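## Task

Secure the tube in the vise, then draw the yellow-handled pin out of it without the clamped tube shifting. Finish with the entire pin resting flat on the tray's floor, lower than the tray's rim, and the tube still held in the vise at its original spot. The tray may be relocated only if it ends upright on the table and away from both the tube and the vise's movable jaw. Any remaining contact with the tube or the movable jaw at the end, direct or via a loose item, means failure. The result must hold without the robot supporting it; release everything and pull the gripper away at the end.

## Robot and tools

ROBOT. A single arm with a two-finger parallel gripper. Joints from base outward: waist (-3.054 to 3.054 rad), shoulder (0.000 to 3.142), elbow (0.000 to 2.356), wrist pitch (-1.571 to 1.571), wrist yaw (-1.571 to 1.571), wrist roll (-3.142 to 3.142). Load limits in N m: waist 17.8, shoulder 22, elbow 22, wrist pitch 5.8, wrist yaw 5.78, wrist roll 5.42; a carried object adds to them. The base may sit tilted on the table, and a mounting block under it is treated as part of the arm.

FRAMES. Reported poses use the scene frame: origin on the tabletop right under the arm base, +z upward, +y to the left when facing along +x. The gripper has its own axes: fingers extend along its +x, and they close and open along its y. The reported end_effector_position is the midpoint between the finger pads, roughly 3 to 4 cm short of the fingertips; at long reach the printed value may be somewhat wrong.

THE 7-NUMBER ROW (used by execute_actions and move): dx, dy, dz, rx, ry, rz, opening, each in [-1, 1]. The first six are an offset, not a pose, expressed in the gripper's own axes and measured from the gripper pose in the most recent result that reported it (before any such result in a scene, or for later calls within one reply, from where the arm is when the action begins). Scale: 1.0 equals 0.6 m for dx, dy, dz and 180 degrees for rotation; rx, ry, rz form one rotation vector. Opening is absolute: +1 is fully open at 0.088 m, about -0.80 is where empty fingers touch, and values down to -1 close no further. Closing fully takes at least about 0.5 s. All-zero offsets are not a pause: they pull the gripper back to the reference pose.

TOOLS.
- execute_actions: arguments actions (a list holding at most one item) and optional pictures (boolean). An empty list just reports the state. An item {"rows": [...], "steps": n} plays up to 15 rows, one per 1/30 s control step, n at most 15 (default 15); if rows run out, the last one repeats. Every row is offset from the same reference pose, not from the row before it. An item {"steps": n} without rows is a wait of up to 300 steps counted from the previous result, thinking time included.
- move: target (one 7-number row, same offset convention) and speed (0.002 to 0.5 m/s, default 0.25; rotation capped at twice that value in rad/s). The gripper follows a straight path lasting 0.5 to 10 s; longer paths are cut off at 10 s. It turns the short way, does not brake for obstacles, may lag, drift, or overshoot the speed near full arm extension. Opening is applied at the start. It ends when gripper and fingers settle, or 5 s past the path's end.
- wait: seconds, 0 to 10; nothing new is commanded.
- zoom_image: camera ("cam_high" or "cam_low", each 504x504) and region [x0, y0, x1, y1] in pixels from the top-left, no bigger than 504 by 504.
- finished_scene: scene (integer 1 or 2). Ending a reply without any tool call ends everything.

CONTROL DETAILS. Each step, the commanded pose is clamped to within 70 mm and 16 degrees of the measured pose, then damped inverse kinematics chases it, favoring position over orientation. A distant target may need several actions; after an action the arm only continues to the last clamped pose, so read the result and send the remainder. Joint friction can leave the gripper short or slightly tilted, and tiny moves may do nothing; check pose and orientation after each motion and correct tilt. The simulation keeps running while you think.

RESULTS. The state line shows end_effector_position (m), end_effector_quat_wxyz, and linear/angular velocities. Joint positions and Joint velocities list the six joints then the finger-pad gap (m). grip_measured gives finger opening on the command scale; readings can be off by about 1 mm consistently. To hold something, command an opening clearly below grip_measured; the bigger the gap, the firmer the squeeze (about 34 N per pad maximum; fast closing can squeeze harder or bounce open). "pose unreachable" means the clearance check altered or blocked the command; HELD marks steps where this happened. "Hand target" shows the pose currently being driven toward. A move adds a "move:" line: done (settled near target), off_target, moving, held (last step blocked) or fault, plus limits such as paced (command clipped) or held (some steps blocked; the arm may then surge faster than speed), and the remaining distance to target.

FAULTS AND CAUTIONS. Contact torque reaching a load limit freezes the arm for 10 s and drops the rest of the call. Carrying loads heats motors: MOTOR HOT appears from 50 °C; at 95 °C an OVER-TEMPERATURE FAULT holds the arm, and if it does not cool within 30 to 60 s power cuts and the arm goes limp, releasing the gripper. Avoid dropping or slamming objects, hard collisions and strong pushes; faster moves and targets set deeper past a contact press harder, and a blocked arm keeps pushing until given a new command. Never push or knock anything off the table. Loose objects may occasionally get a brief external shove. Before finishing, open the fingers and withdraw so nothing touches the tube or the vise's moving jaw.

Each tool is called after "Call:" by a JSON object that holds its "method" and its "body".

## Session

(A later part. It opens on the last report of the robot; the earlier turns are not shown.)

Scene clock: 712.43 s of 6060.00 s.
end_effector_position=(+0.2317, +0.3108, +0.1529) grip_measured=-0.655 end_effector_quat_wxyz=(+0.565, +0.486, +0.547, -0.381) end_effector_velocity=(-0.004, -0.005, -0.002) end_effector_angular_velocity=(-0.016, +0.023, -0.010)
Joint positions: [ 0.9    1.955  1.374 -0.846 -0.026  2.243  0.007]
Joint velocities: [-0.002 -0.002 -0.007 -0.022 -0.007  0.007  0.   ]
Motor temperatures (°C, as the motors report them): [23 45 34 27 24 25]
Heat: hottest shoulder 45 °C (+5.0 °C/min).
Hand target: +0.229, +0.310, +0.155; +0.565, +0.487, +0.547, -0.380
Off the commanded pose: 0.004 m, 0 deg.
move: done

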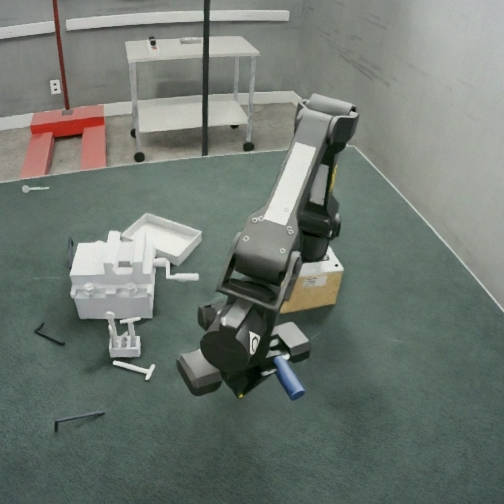

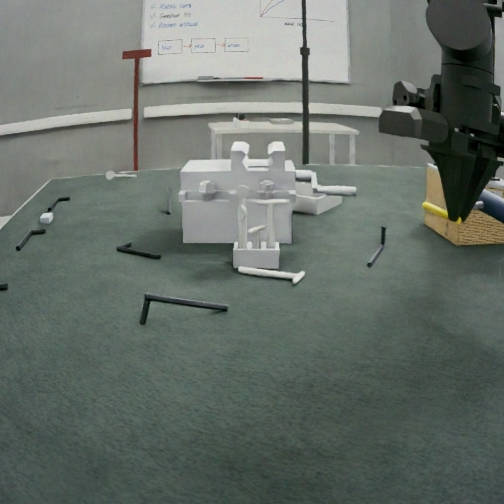

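Call:
{"method": "move", "body": {"target": [-0.213,0.075,0.603,0.039,-0.082,0.458,-0.8], "speed": 0.12}}

Call:
{"method": "zoom_image", "body": {"camera": "cam_high", "region": [30,110,250,290]}}

Call:
{"method": "zoom_image", "body": {"camera": "cam_low", "region": [150,20,370,200]}}

Scene clock: 731.70 s of 6060.00 s.
end_effector_position=(+0.3470, -0.0417, +0.2615) grip_measured=-0.660 end_effector_quat_wxyz=(+0.712, +0.702, +0.002, -0.001) end_effector_velocity=(-0.000, -0.001, +0.001) end_effector_angular_velocity=(-0.010, -0.012, +0.000)
Joint positions: [-0.237  1.53   0.268  1.212 -0.224  1.573  0.007]
Joint velocities: [-0.007  0.007 -0.002  0.022 -0.007 -0.007 -0.   ]
Motor temperatures (°C, as the motors report them): [23 44 34 28 24 25]
Heat: hottest shoulder 44 °C (+4.0 °C/min).
Hand target: +0.348, -0.043, +0.264; +0.712, +0.702, -0.003, +0.003
Off the commanded pose: 0.004 m, 1 deg.
move: done

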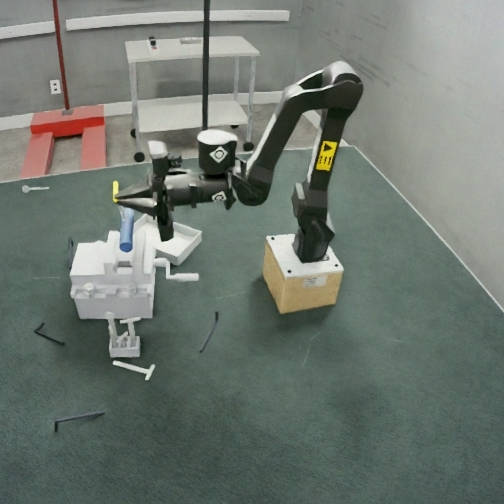

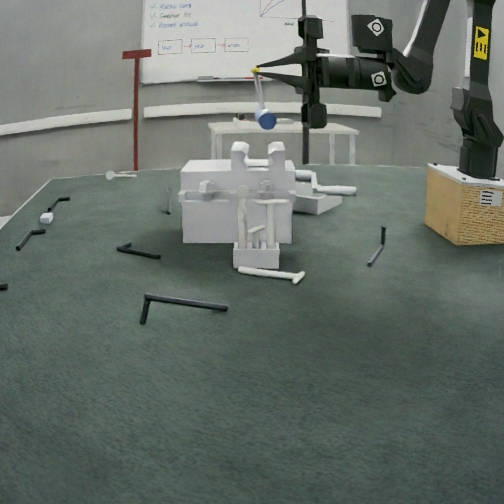

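Region (30, 110, 250, 290) of cam_high's 504x504 image, scaled by 2.291, with more detail than that image has; it fills the top 412 rows of this view, and the rest is white.

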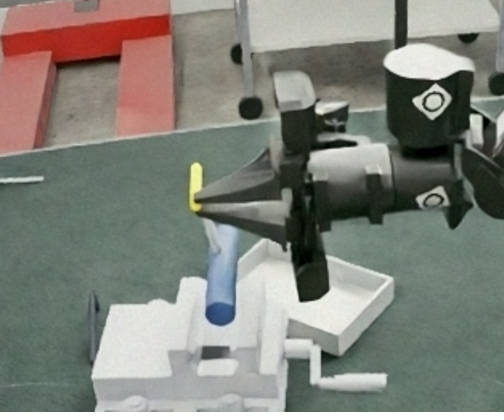

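Region (150, 20, 370, 200) of cam_low's 504x504 image, scaled by 2.291, with more detail than that image has; it fills the top 412 rows of this view, and the rest is white.

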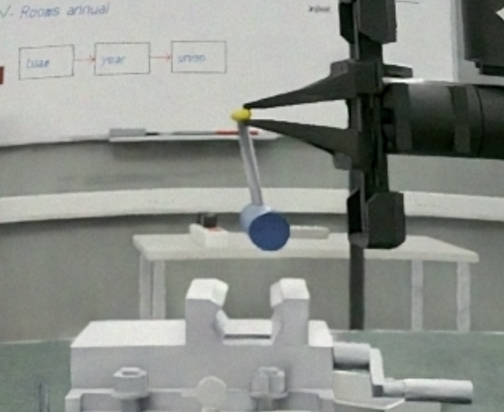

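Call:
{"method": "move", "body": {"target": [0.018,-0.045,0,0,-0.03,0,-0.8], "speed": 0.04}}

Call:
{"method": "zoom_image", "body": {"camera": "cam_high", "region": [30,110,250,290]}}

Call:
{"method": "zoom_image", "body": {"camera": "cam_low", "region": [150,20,370,200]}}

Scene clock: 741.00 s of 6060.00 s.
end_effector_position=(+0.3573, -0.0427, +0.2333) grip_measured=-0.658 end_effector_quat_wxyz=(+0.712, +0.701, -0.030, -0.036) end_effector_velocity=(-0.000, -0.000, -0.000) end_effector_angular_velocity=(-0.008, -0.002, -0.005)
Joint positions: [-0.164  1.744  0.266  1.423 -0.057  1.574  0.007]
Joint velocities: [ 0.002  0.002 -0.002  0.007  0.007 -0.007 -0.   ]
Motor temperatures (°C, as the motors report them): [23 41 34 30 24 25]
Heat: hottest shoulder 41 °C (+0.0 °C/min).
Hand target: +0.358, -0.042, +0.234; +0.712, +0.701, -0.032, -0.034
Off the commanded pose: 0.001 m, 0 deg.
move: done

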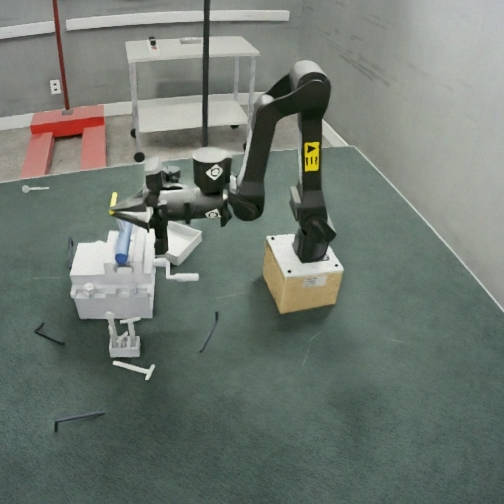

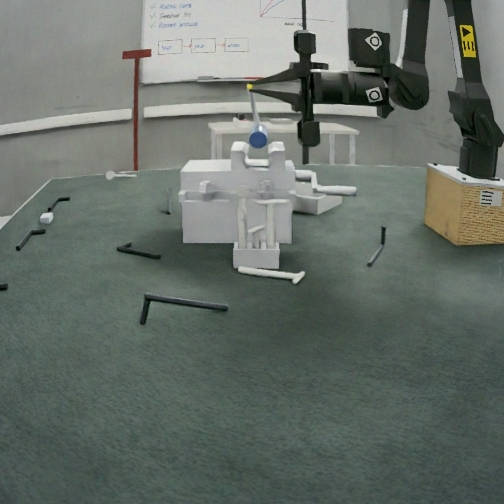

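Region (30, 110, 250, 290) of cam_high's 504x504 image, scaled by 2.291, with more detail than that image has; it fills the top 412 rows of this view, and the rest is white.

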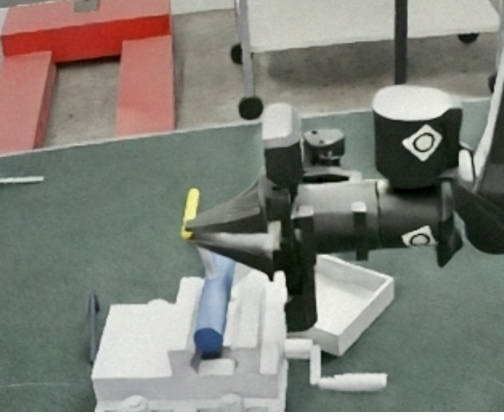

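Region (150, 20, 370, 200) of cam_low's 504x504 image, scaled by 2.291, with more detail than that image has; it fills the top 412 rows of this view, and the rest is white.

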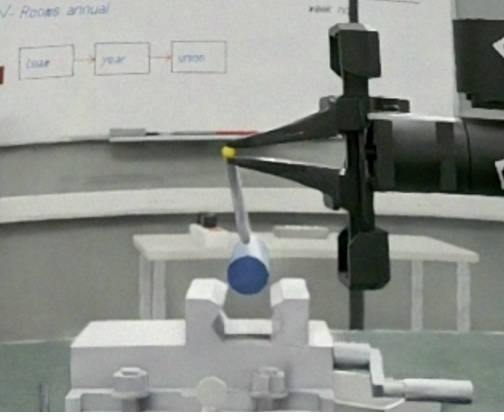

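Call:
{"method": "move", "body": {"target": [0,-0.045,0,0.04,0,0,-0.8], "speed": 0.03}}

Call:
{"method": "zoom_image", "body": {"camera": "cam_high", "region": [30,110,250,290]}}

Call:
{"method": "zoom_image", "body": {"camera": "cam_low", "region": [150,20,370,200]}}

Scene clock: 749.87 s of 6060.00 s.
end_effector_position=(+0.3575, -0.0432, +0.2079) grip_measured=-0.658 end_effector_quat_wxyz=(+0.668, +0.743, -0.026, -0.042) end_effector_velocity=(-0.002, -0.002, -0.003) end_effector_angular_velocity=(-0.006, +0.013, -0.010)
Joint positions: [-0.163  1.904  0.256  1.572 -0.056  1.694  0.007]
Joint velocities: [-0.002 -0.002 -0.007 -0.007  0.007 -0.007 -0.   ]
Motor temperatures (°C, as the motors report them): [23 39 33 32 24 25]
Heat: hottest shoulder 39 °C (-4.0 °C/min).
Hand target: +0.357, -0.043, +0.207; +0.666, +0.744, -0.025, -0.043
Off the commanded pose: 0.002 m, 1 deg.
joint sent to its limit — the command would take joint 4 (wrist pitch) past its upper limit, so that joint was sent only as far as its limit.
move: done

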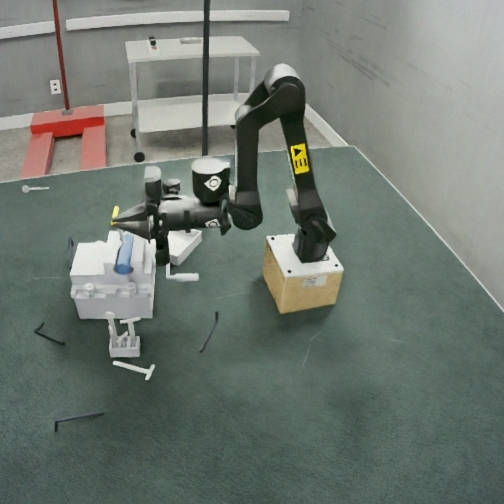

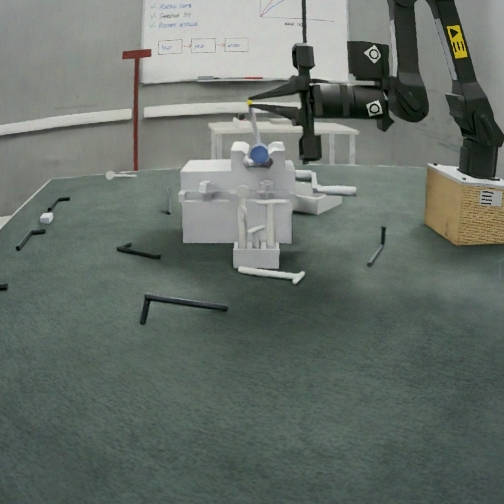

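Region (30, 110, 250, 290) of cam_high's 504x504 image, scaled by 2.291, with more detail than that image has; it fills the top 412 rows of this view, and the rest is white.

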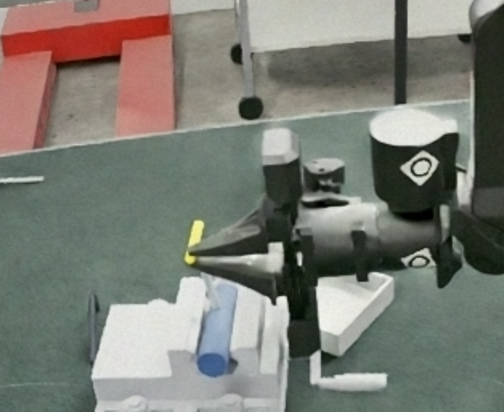

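Region (150, 20, 370, 200) of cam_low's 504x504 image, scaled by 2.291, with more detail than that image has; it fills the top 412 rows of this view, and the rest is white.

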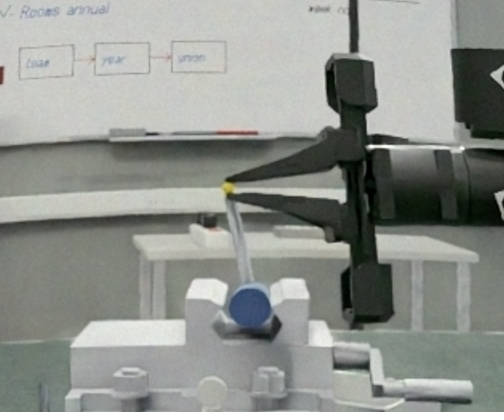

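In the gap. Lower a bit more and release.

Call:
{"method": "move", "body": {"target": [0.003,-0.012,0,0,0,0,-0.8], "speed": 0.02}}

Call:
{"method": "move", "body": {"target": [0,0,0,0,0,0,-0.4]}}

Call:
{"method": "move", "body": {"target": [-0.06,0.06,0,0,0,0,-0.4], "speed": 0.06}}

Call:
{"method": "zoom_image", "body": {"camera": "cam_high", "region": [30,110,250,290]}}

Call:
{"method": "zoom_image", "body": {"camera": "cam_low", "region": [150,20,370,200]}}

Scene clock: 758.07 s of 6060.00 s.
end_effector_position=(+0.3579, -0.0433, +0.2065) grip_measured=-0.658 end_effector_quat_wxyz=(+0.667, +0.743, -0.026, -0.043) end_effector_velocity=(+0.000, -0.002, -0.002) end_effector_angular_velocity=(+0.008, +0.006, -0.010)
Joint positions: [-0.162  1.914  0.257  1.579 -0.054  1.695  0.007]
Joint velocities: [-0.002  0.002  0.002 -0.007  0.007  0.007 -0.   ]
Motor temperatures (°C, as the motors report them): [23 38 33 33 24 25]
Heat: hottest shoulder 38 °C (-7.1 °C/min).
Hand target: +0.359, -0.043, +0.201; +0.667, +0.743, -0.020, -0.048
Off the commanded pose: 0.006 m, 0 deg.
joint sent to its limit — the command would take joint 4 (wrist pitch) past its upper limit, so that joint was sent only as far as its limit.
move: done

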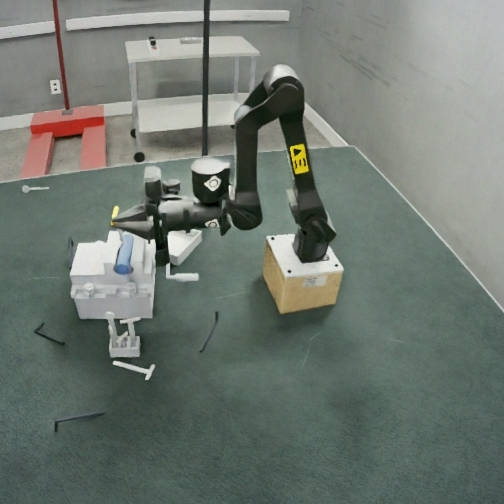

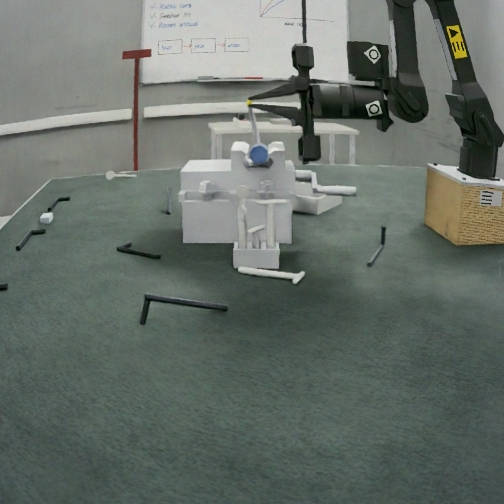

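Scene clock: 758.57 s of 6060.00 s.
end_effector_position=(+0.3579, -0.0433, +0.2062) grip_measured=-0.401 end_effector_quat_wxyz=(+0.667, +0.743, -0.025, -0.043) end_effector_velocity=(-0.000, +0.003, +0.000) end_effector_angular_velocity=(-0.021, +0.005, +0.020)
Joint positions: [-0.162  1.914  0.257  1.578 -0.054  1.695  0.019]
Joint velocities: [-0.002 -0.007 -0.002 -0.007 -0.022 -0.022  0.   ]
Motor temperatures (°C, as the motors report them): [23 38 33 33 24 25]
Heat: hottest shoulder 38 °C (-7.1 °C/min).
Hand target: +0.358, -0.043, +0.206; +0.667, +0.743, -0.025, -0.043
Off the commanded pose: 0.000 m, 0 deg.
joint sent to its limit — the command would take joint 4 (wrist pitch) past its upper limit, so that joint was sent only as far as its limit.
move: done

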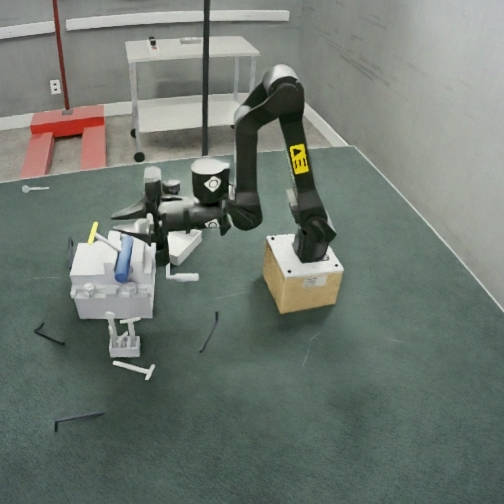

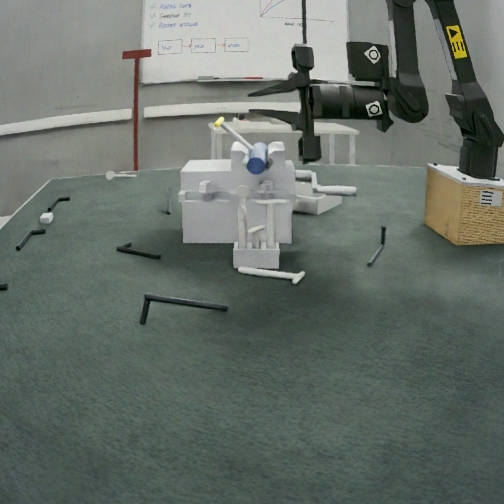

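Scene clock: 759.73 s of 6060.00 s.
end_effector_position=(+0.3259, -0.0434, +0.2463) grip_measured=-0.400 end_effector_quat_wxyz=(+0.667, +0.744, -0.028, -0.040) end_effector_velocity=(-0.002, +0.001, -0.002) end_effector_angular_velocity=(-0.019, +0.019, +0.005)
Joint positions: [-0.193  1.506  0.168  1.268 -0.086  1.695  0.019]
Joint velocities: [-0.002 -0.022 -0.002 -0.037 -0.007 -0.022 -0.   ]
Motor temperatures (°C, as the motors report them): [23 38 32 33 24 25]
Heat: hottest shoulder 38 °C (-7.0 °C/min).
Hand target: +0.323, -0.044, +0.244; +0.667, +0.743, -0.025, -0.043
Off the commanded pose: 0.004 m, 1 deg.
move: done

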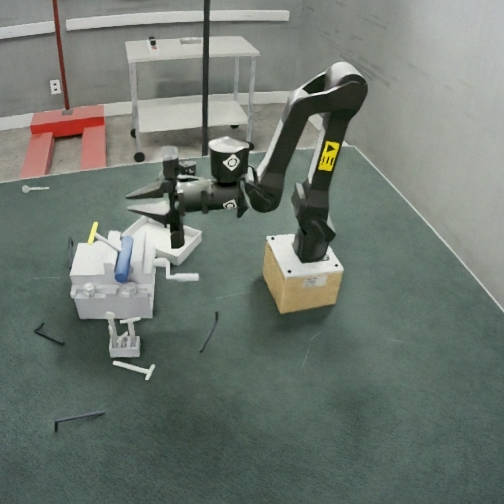

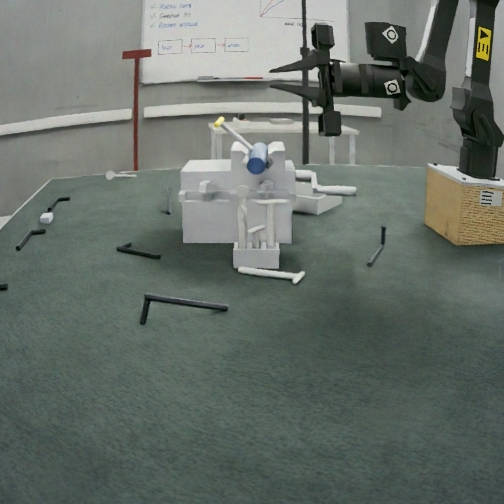

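Region (30, 110, 250, 290) of cam_high's 504x504 image, scaled by 2.291, with more detail than that image has; it fills the top 412 rows of this view, and the rest is white.

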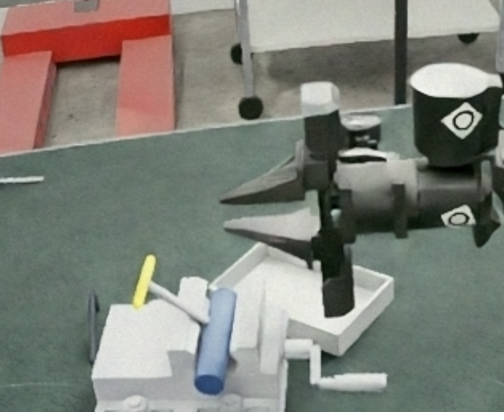

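Region (150, 20, 370, 200) of cam_low's 504x504 image, scaled by 2.291, with more detail than that image has; it fills the top 412 rows of this view, and the rest is white.

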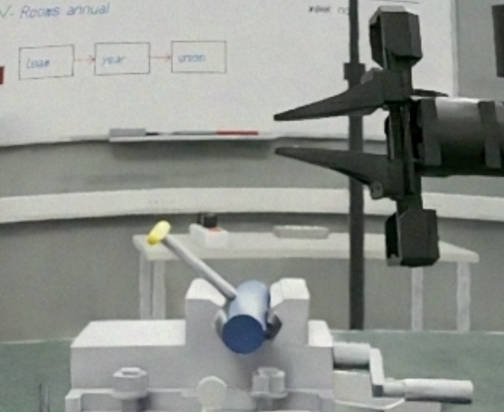

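Call:
{"method": "move", "body": {"target": [0.1,-0.08,-0.15,-0.04,0,-0.5,-0.9], "speed": 0.12}}

Call:
{"method": "move", "body": {"target": [0.065,0,0,0,0,0,-0.9], "speed": 0.06}}

Call:
{"method": "zoom_image", "body": {"camera": "cam_high", "region": [30,130,250,310]}}

Call:
{"method": "zoom_image", "body": {"camera": "cam_low", "region": [150,20,370,200]}}

Scene clock: 782.67 s of 6060.00 s.
end_effector_position=(+0.3941, +0.0436, +0.2087) grip_measured=-0.810 end_effector_quat_wxyz=(+0.482, +0.514, +0.507, -0.496) end_effector_velocity=(-0.001, +0.000, +0.005) end_effector_angular_velocity=(+0.007, +0.003, +0.005)
Joint positions: [ 0.06   2.126  1.802 -1.293 -0.075  1.666  0.   ]
Joint velocities: [-0.002 -0.002  0.017 -0.022 -0.007 -0.007  0.   ]
Motor temperatures (°C, as the motors report them): [23 36 33 33 24 25]
Heat: hottest shoulder 36 °C (-9.1 °C/min).
Hand target: +0.395, +0.045, +0.205; +0.480, +0.511, +0.511, -0.497
Off the commanded pose: 0.002 m, 1 deg.
move: done

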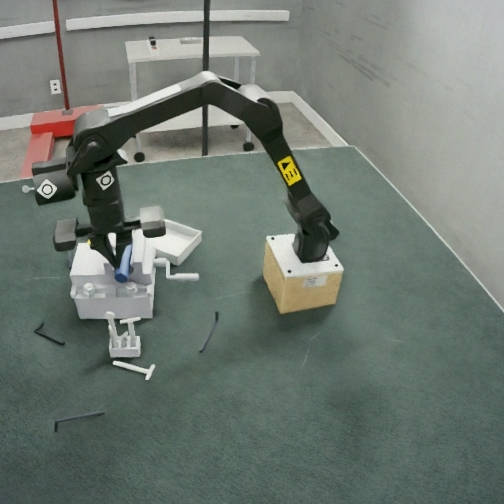

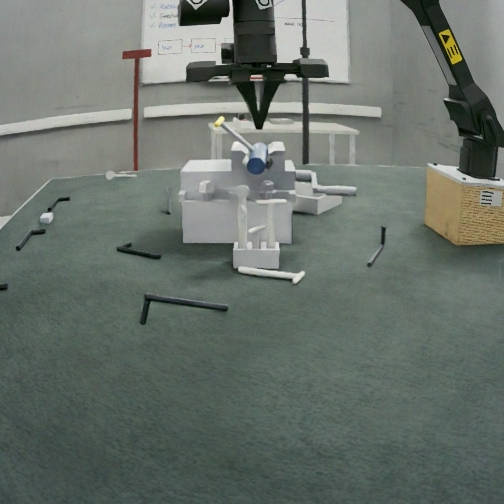

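Scene clock: 783.63 s of 6060.00 s.
end_effector_position=(+0.3966, +0.0440, +0.1784) grip_measured=-0.810 end_effector_quat_wxyz=(+0.487, +0.521, +0.502, -0.490) end_effector_velocity=(-0.002, -0.000, +0.000) end_effector_angular_velocity=(+0.007, +0.008, -0.010)
Joint positions: [ 0.063  2.127  1.683 -1.148 -0.075  1.67   0.   ]
Joint velocities: [-0.002 -0.002 -0.002 -0.007 -0.007  0.007  0.   ]
Motor temperatures (°C, as the motors report them): [23 36 33 33 24 25]
Heat: hottest shoulder 36 °C (-10.1 °C/min).
Hand target: +0.393, +0.045, +0.170; +0.482, +0.515, +0.507, -0.496
Off the commanded pose: 0.009 m, 1 deg.
move: off_target

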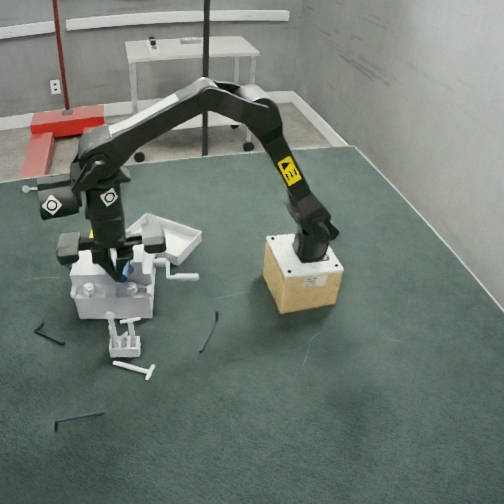

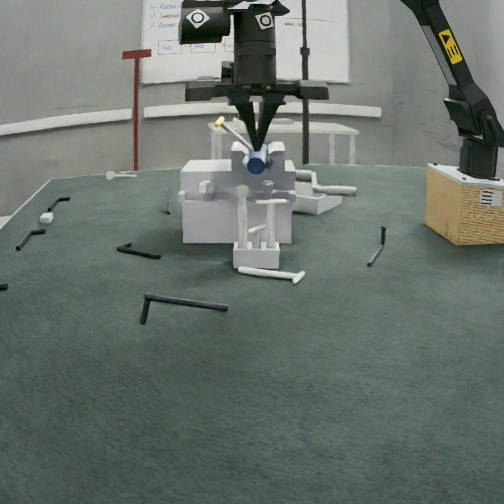

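Region (30, 130, 250, 310) of cam_high's 504x504 image, scaled by 2.291, with more detail than that image has; it fills the top 412 rows of this view, and the rest is white.

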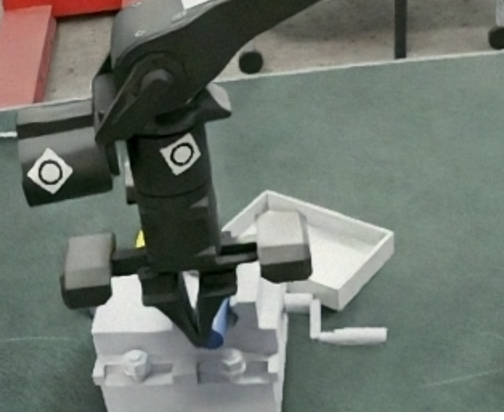

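Region (150, 20, 370, 200) of cam_low's 504x504 image, scaled by 2.291, with more detail than that image has; it fills the top 412 rows of this view, and the rest is white.

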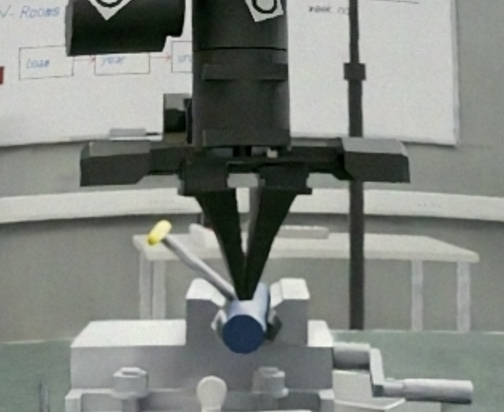

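Go down 2.5 cm more (slightly +y first), then push −y.

Call:
{"method": "move", "body": {"target": [0.055,0,-0.015,0,0,0,-0.9], "speed": 0.04}}

Call:
{"method": "move", "body": {"target": [0,0,0.1,0,0,0,-0.9], "speed": 0.03}}

Call:
{"method": "zoom_image", "body": {"camera": "cam_high", "region": [30,130,250,310]}}

Call:
{"method": "zoom_image", "body": {"camera": "cam_low", "region": [150,20,370,200]}}

Scene clock: 789.83 s of 6060.00 s.
end_effector_position=(+0.4008, +0.0535, +0.1544) grip_measured=-0.810 end_effector_quat_wxyz=(+0.493, +0.527, +0.497, -0.483) end_effector_velocity=(-0.002, -0.000, +0.002) end_effector_angular_velocity=(+0.007, +0.003, +0.005)
Joint positions: [ 0.087  2.146  1.614 -1.036 -0.075  1.694  0.   ]
Joint velocities: [-0.002 -0.007 -0.002 -0.007 -0.007 -0.007  0.   ]
Motor temperatures (°C, as the motors report them): [23 37 33 32 24 25]
Heat: hottest shoulder 37 °C (-8.0 °C/min).
Hand target: +0.397, +0.054, +0.146; +0.487, +0.521, +0.502, -0.490
Off the commanded pose: 0.009 m, 1 deg.
move: off_target

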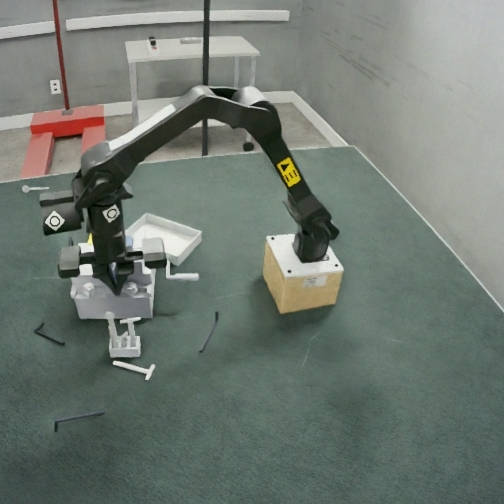

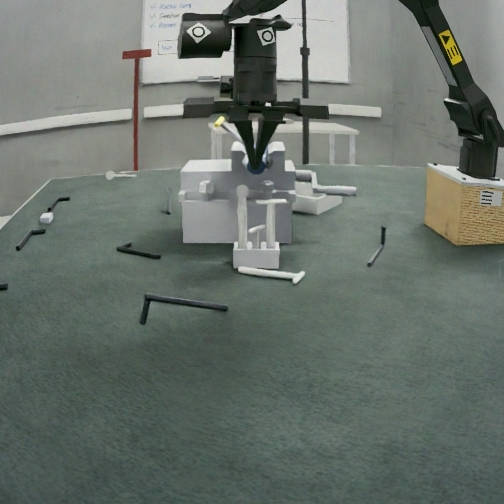

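Scene clock: 792.13 s of 6060.00 s.
end_effector_position=(+0.4036, -0.0019, +0.1539) grip_measured=-0.810 end_effector_quat_wxyz=(+0.495, +0.530, +0.497, -0.476) end_effector_velocity=(+0.001, -0.002, -0.002) end_effector_angular_velocity=(-0.007, -0.002, -0.010)
Joint positions: [-0.052  2.145  1.604 -1.026 -0.083  1.548  0.   ]
Joint velocities: [-0.002  0.002 -0.002  0.007  0.007  0.007  0.   ]
Motor temperatures (°C, as the motors report them): [23 37 33 32 24 25]
Heat: hottest shoulder 37 °C (-7.1 °C/min).
Hand target: +0.399, -0.007, +0.152; +0.493, +0.527, +0.496, -0.482
Off the commanded pose: 0.006 m, 1 deg.
move: done

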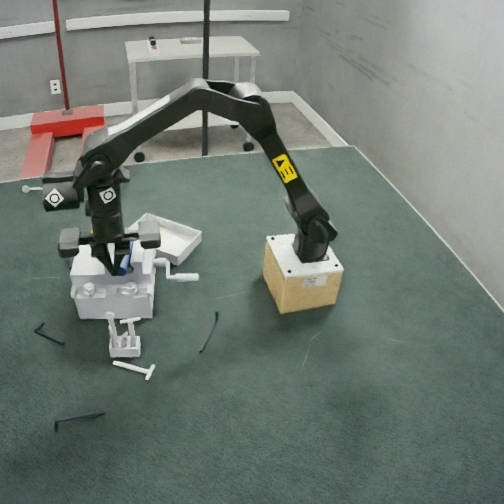

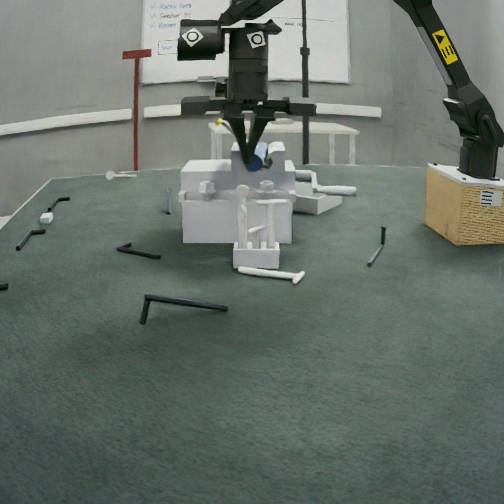

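Region (30, 130, 250, 310) of cam_high's 504x504 image, scaled by 2.291, with more detail than that image has; it fills the top 412 rows of this view, and the rest is white.

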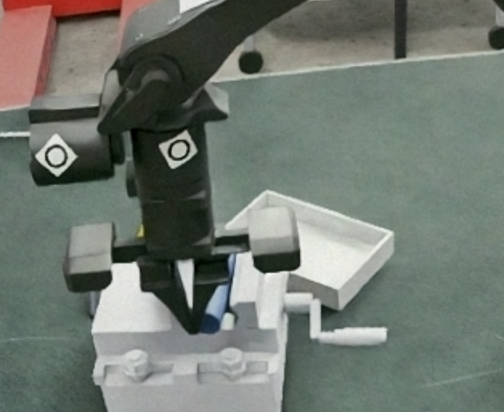

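Region (150, 20, 370, 200) of cam_low's 504x504 image, scaled by 2.291, with more detail than that image has; it fills the top 412 rows of this view, and the rest is white.

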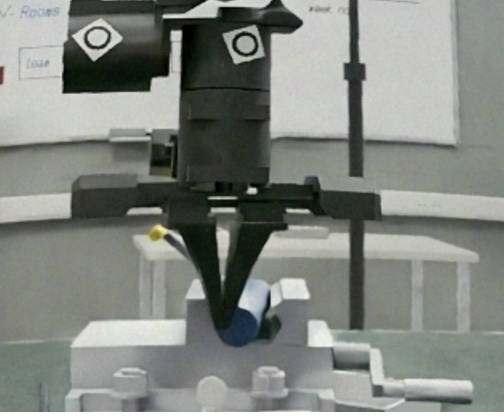

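Finger is too far +x. Back off, shift −x, push again.

Call:
{"method": "move", "body": {"target": [0,-0.035,-0.03,0,0,0,-0.9], "speed": 0.04}}

Call:
{"method": "move", "body": {"target": [0,-0.005,0.065,0,0,0,-0.9], "speed": 0.03}}

Call:
{"method": "move", "body": {"target": [-0.12,-0.1,-0.03,0,0,0,-0.9], "speed": 0.08}}

Call:
{"method": "zoom_image", "body": {"camera": "cam_high", "region": [30,130,250,310]}}

Call:
{"method": "zoom_image", "body": {"camera": "cam_low", "region": [150,20,370,200]}}

Scene clock: 799.57 s of 6060.00 s.
end_effector_position=(+0.3856, +0.0153, +0.1535) grip_measured=-0.810 end_effector_quat_wxyz=(+0.496, +0.530, +0.497, -0.476) end_effector_velocity=(-0.000, -0.002, +0.001) end_effector_angular_velocity=(+0.008, -0.007, -0.014)
Joint positions: [-0.009  2.076  1.499 -0.986 -0.082  1.591  0.   ]
Joint velocities: [-0.007 -0.007 -0.007  0.007 -0.007  0.007  0.   ]
Motor temperatures (°C, as the motors report them): [23 39 33 31 24 25]
Heat: hottest shoulder 39 °C (-2.0 °C/min).
Hand target: +0.383, +0.017, +0.154; +0.495, +0.530, +0.497, -0.476
Off the commanded pose: 0.003 m, 0 deg.
move: done

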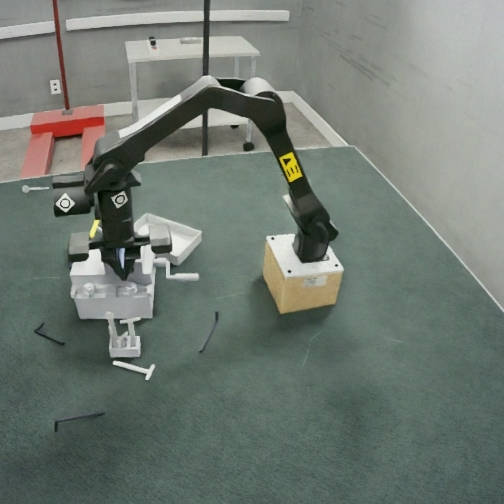

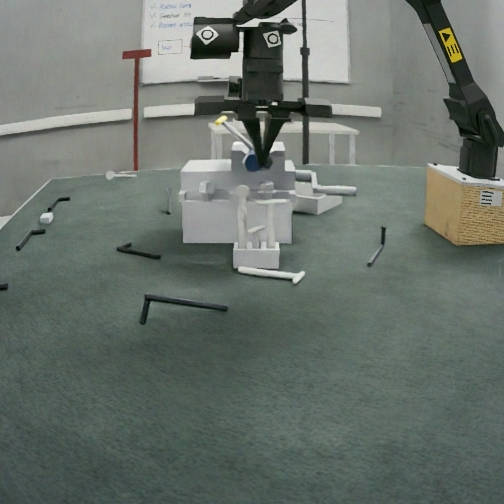

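Scene clock: 801.17 s of 6060.00 s.
end_effector_position=(+0.3852, -0.0185, +0.1540) grip_measured=-0.810 end_effector_quat_wxyz=(+0.497, +0.532, +0.499, -0.470) end_effector_velocity=(-0.006, -0.001, -0.002) end_effector_angular_velocity=(+0.009, +0.025, +0.014)
Joint positions: [-0.1    2.075  1.496 -0.983 -0.092  1.493  0.   ]
Joint velocities: [-0.007  0.002 -0.002 -0.022 -0.007 -0.022  0.   ]
Motor temperatures (°C, as the motors report them): [23 40 33 31 24 25]
Heat: hottest shoulder 40 °C (-1.0 °C/min).
Hand target: +0.382, -0.024, +0.152; +0.496, +0.530, +0.497, -0.476
Off the commanded pose: 0.007 m, 1 deg.
move: done

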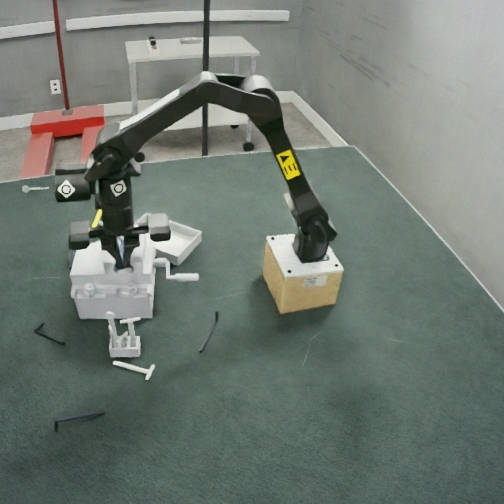

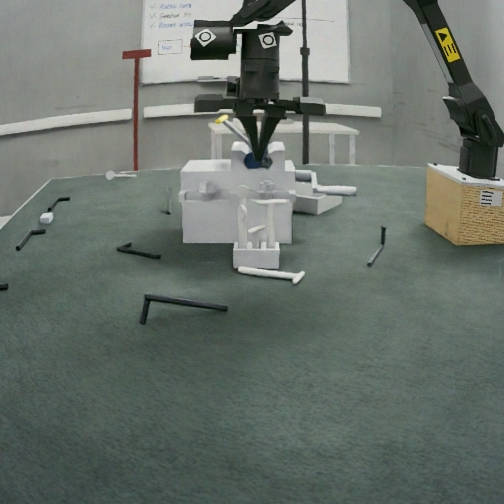

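Scene clock: 802.70 s of 6060.00 s.
end_effector_position=(+0.3254, -0.0050, +0.2251) grip_measured=-0.810 end_effector_quat_wxyz=(+0.499, +0.534, +0.497, -0.468) end_effector_velocity=(-0.008, +0.003, +0.001) end_effector_angular_velocity=(+0.024, +0.030, +0.005)
Joint positions: [-0.08   1.788  1.403 -1.168 -0.092  1.514  0.   ]
Joint velocities: [-0.002 -0.007 -0.002 -0.037 -0.022 -0.007  0.   ]
Motor temperatures (°C, as the motors report them): [23 40 33 31 24 25]
Heat: hottest shoulder 40 °C (-1.0 °C/min).
Hand target: +0.322, -0.004, +0.224; +0.497, +0.532, +0.499, -0.470
Off the commanded pose: 0.005 m, 0 deg.
move: done

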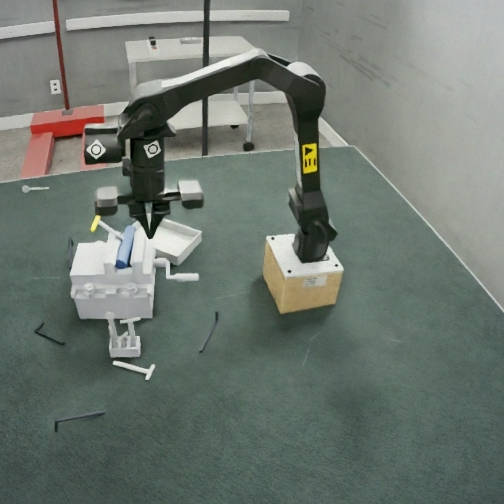

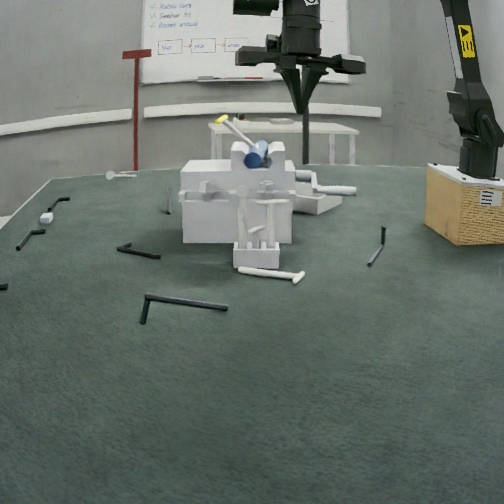

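Region (30, 130, 250, 310) of cam_high's 504x504 image, scaled by 2.291, with more detail than that image has; it fills the top 412 rows of this view, and the rest is white.

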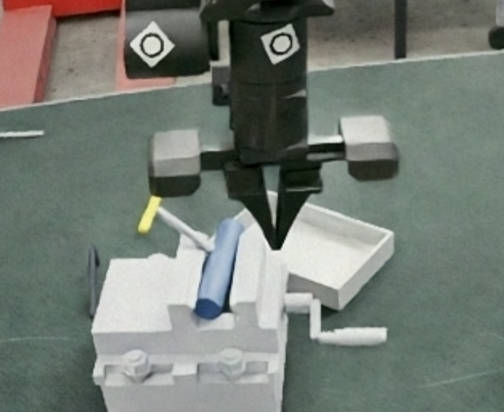

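Region (150, 20, 370, 200) of cam_low's 504x504 image, scaled by 2.291, with more detail than that image has; it fills the top 412 rows of this view, and the rest is white.

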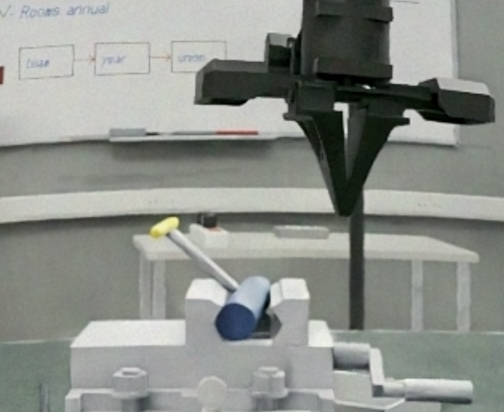

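Call:
{"method": "move", "body": {"target": [0.06,0.105,-0.0,0,0,0,-0.9], "speed": 0.08}}

Call:
{"method": "move", "body": {"target": [0.068,0.0,0,0,0,0,-0.9], "speed": 0.04}}

Call:
{"method": "move", "body": {"target": [0,-0.005,0.06,0,0,0,-0.9], "speed": 0.02}}

Call:
{"method": "move", "body": {"target": [-0.12,-0.1,-0.03,0,0,0,-0.9], "speed": 0.08}}

Call:
{"method": "zoom_image", "body": {"camera": "cam_high", "region": [30,130,250,310]}}

Call:
{"method": "zoom_image", "body": {"camera": "cam_low", "region": [150,20,370,200]}}

Scene clock: 818.17 s of 6060.00 s.
end_effector_position=(+0.3885, -0.0052, +0.1960) grip_measured=-0.810 end_effector_quat_wxyz=(+0.501, +0.536, +0.495, -0.466) end_effector_velocity=(-0.000, +0.000, +0.005) end_effector_angular_velocity=(-0.008, +0.002, +0.009)
Joint positions: [-0.068  2.036  1.61  -1.119 -0.092  1.526  0.   ]
Joint velocities: [ 0.002 -0.002  0.017 -0.022  0.007 -0.007  0.   ]
Motor temperatures (°C, as the motors report them): [23 40 33 29 24 25]
Heat: hottest shoulder 40 °C (+2.0 °C/min).
Hand target: +0.390, -0.004, +0.193; +0.499, +0.534, +0.497, -0.468
Off the commanded pose: 0.004 m, 0 deg.
move: done

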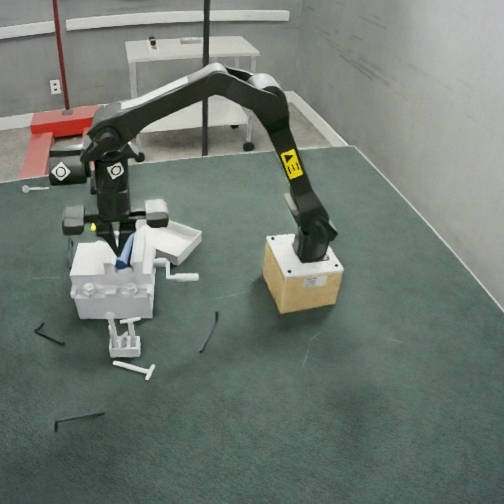

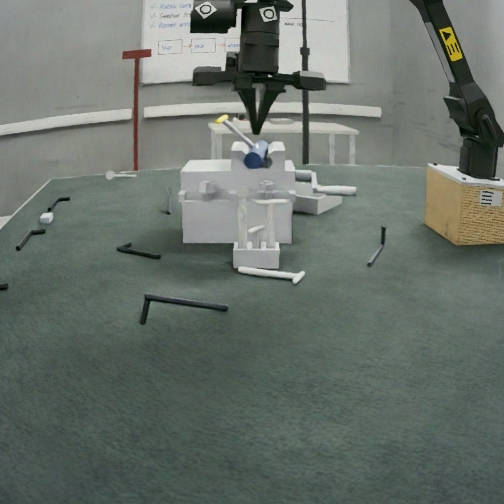

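Scene clock: 819.50 s of 6060.00 s.
end_effector_position=(+0.3946, -0.0042, +0.1637) grip_measured=-0.810 end_effector_quat_wxyz=(+0.507, +0.541, +0.489, -0.460) end_effector_velocity=(-0.000, +0.000, -0.001) end_effector_angular_velocity=(+0.007, -0.003, +0.006)
Joint positions: [-0.063  2.065  1.52  -0.975 -0.092  1.531  0.   ]
Joint velocities: [-0.002 -0.002 -0.007  0.007 -0.007 -0.007  0.   ]
Motor temperatures (°C, as the motors report them): [23 40 33 29 24 25]
Heat: hottest shoulder 40 °C (+2.0 °C/min).
Hand target: +0.391, -0.003, +0.155; +0.501, +0.535, +0.495, -0.466
Off the commanded pose: 0.009 m, 1 deg.
move: off_target

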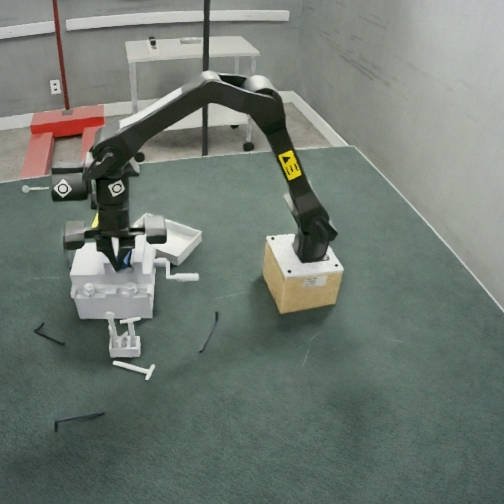

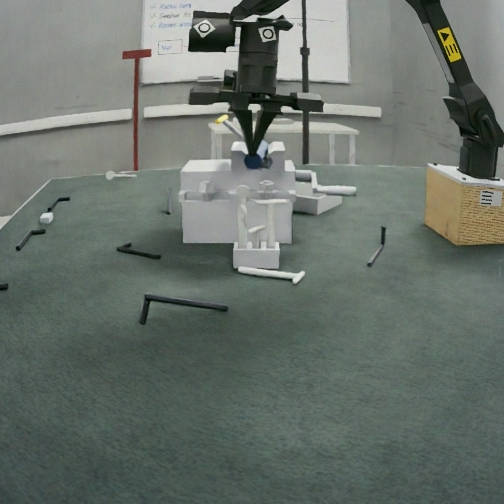

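Scene clock: 821.53 s of 6060.00 s.
end_effector_position=(+0.3944, -0.0135, +0.1649) grip_measured=-0.810 end_effector_quat_wxyz=(+0.509, +0.543, +0.510, -0.432) end_effector_velocity=(+0.001, +0.000, -0.001) end_effector_angular_velocity=(+0.006, -0.004, +0.006)
Joint positions: [-0.107  2.065  1.519 -0.976 -0.147  1.442  0.   ]
Joint velocities: [-0.002  0.002 -0.002  0.007 -0.007 -0.007  0.   ]
Motor temperatures (°C, as the motors report them): [23 40 33 29 24 25]
Heat: hottest shoulder 40 °C (+2.0 °C/min).
Hand target: +0.391, -0.039, +0.162; +0.507, +0.541, +0.489, -0.460
Off the commanded pose: 0.027 m, 4 deg.
move: off_target

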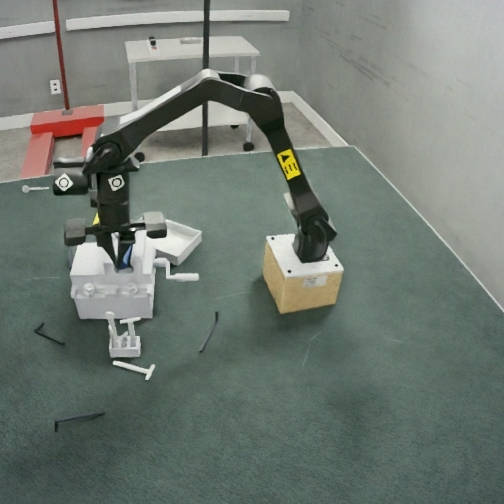

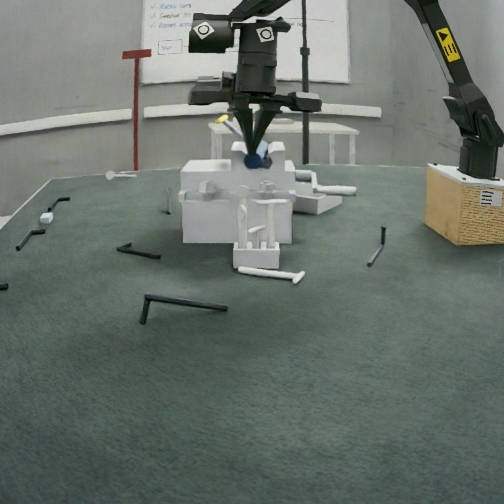

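Scene clock: 823.07 s of 6060.00 s.
end_effector_position=(+0.3306, -0.0058, +0.2335) grip_measured=-0.810 end_effector_quat_wxyz=(+0.512, +0.543, +0.507, -0.431) end_effector_velocity=(-0.004, +0.003, -0.002) end_effector_angular_velocity=(+0.023, +0.014, +0.007)
Joint positions: [-0.106  1.772  1.41  -1.152 -0.144  1.442  0.   ]
Joint velocities: [-0.002 -0.002 -0.012 -0.007 -0.022 -0.007  0.   ]
Motor temperatures (°C, as the motors report them): [23 40 33 29 24 25]
Heat: hottest shoulder 40 °C (+3.0 °C/min).
Hand target: +0.327, -0.005, +0.232; +0.508, +0.543, +0.510, -0.432
Off the commanded pose: 0.005 m, 0 deg.
move: done

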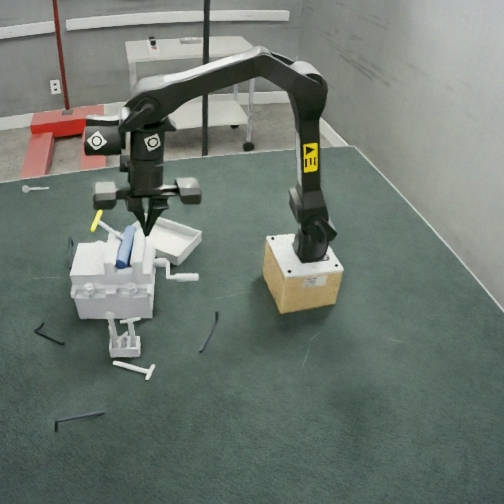

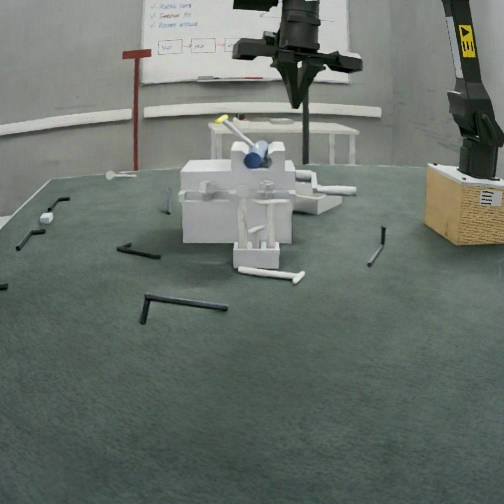

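Region (30, 130, 250, 310) of cam_high's 504x504 image, scaled by 2.291, with more detail than that image has; it fills the top 412 rows of this view, and the rest is white.

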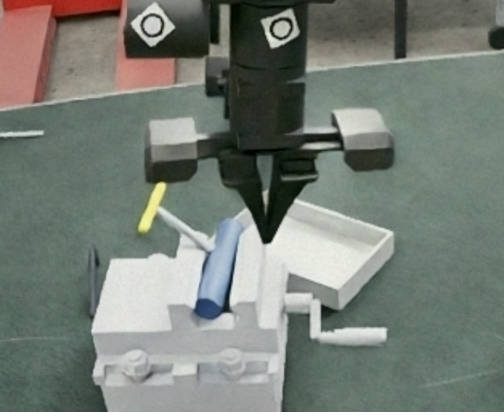

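Region (150, 20, 370, 200) of cam_low's 504x504 image, scaled by 2.291, with more detail than that image has; it fills the top 412 rows of this view, and the rest is white.

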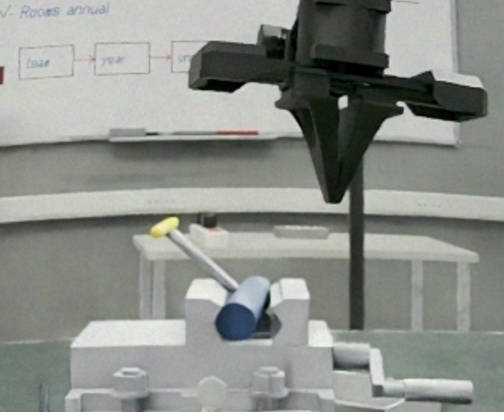

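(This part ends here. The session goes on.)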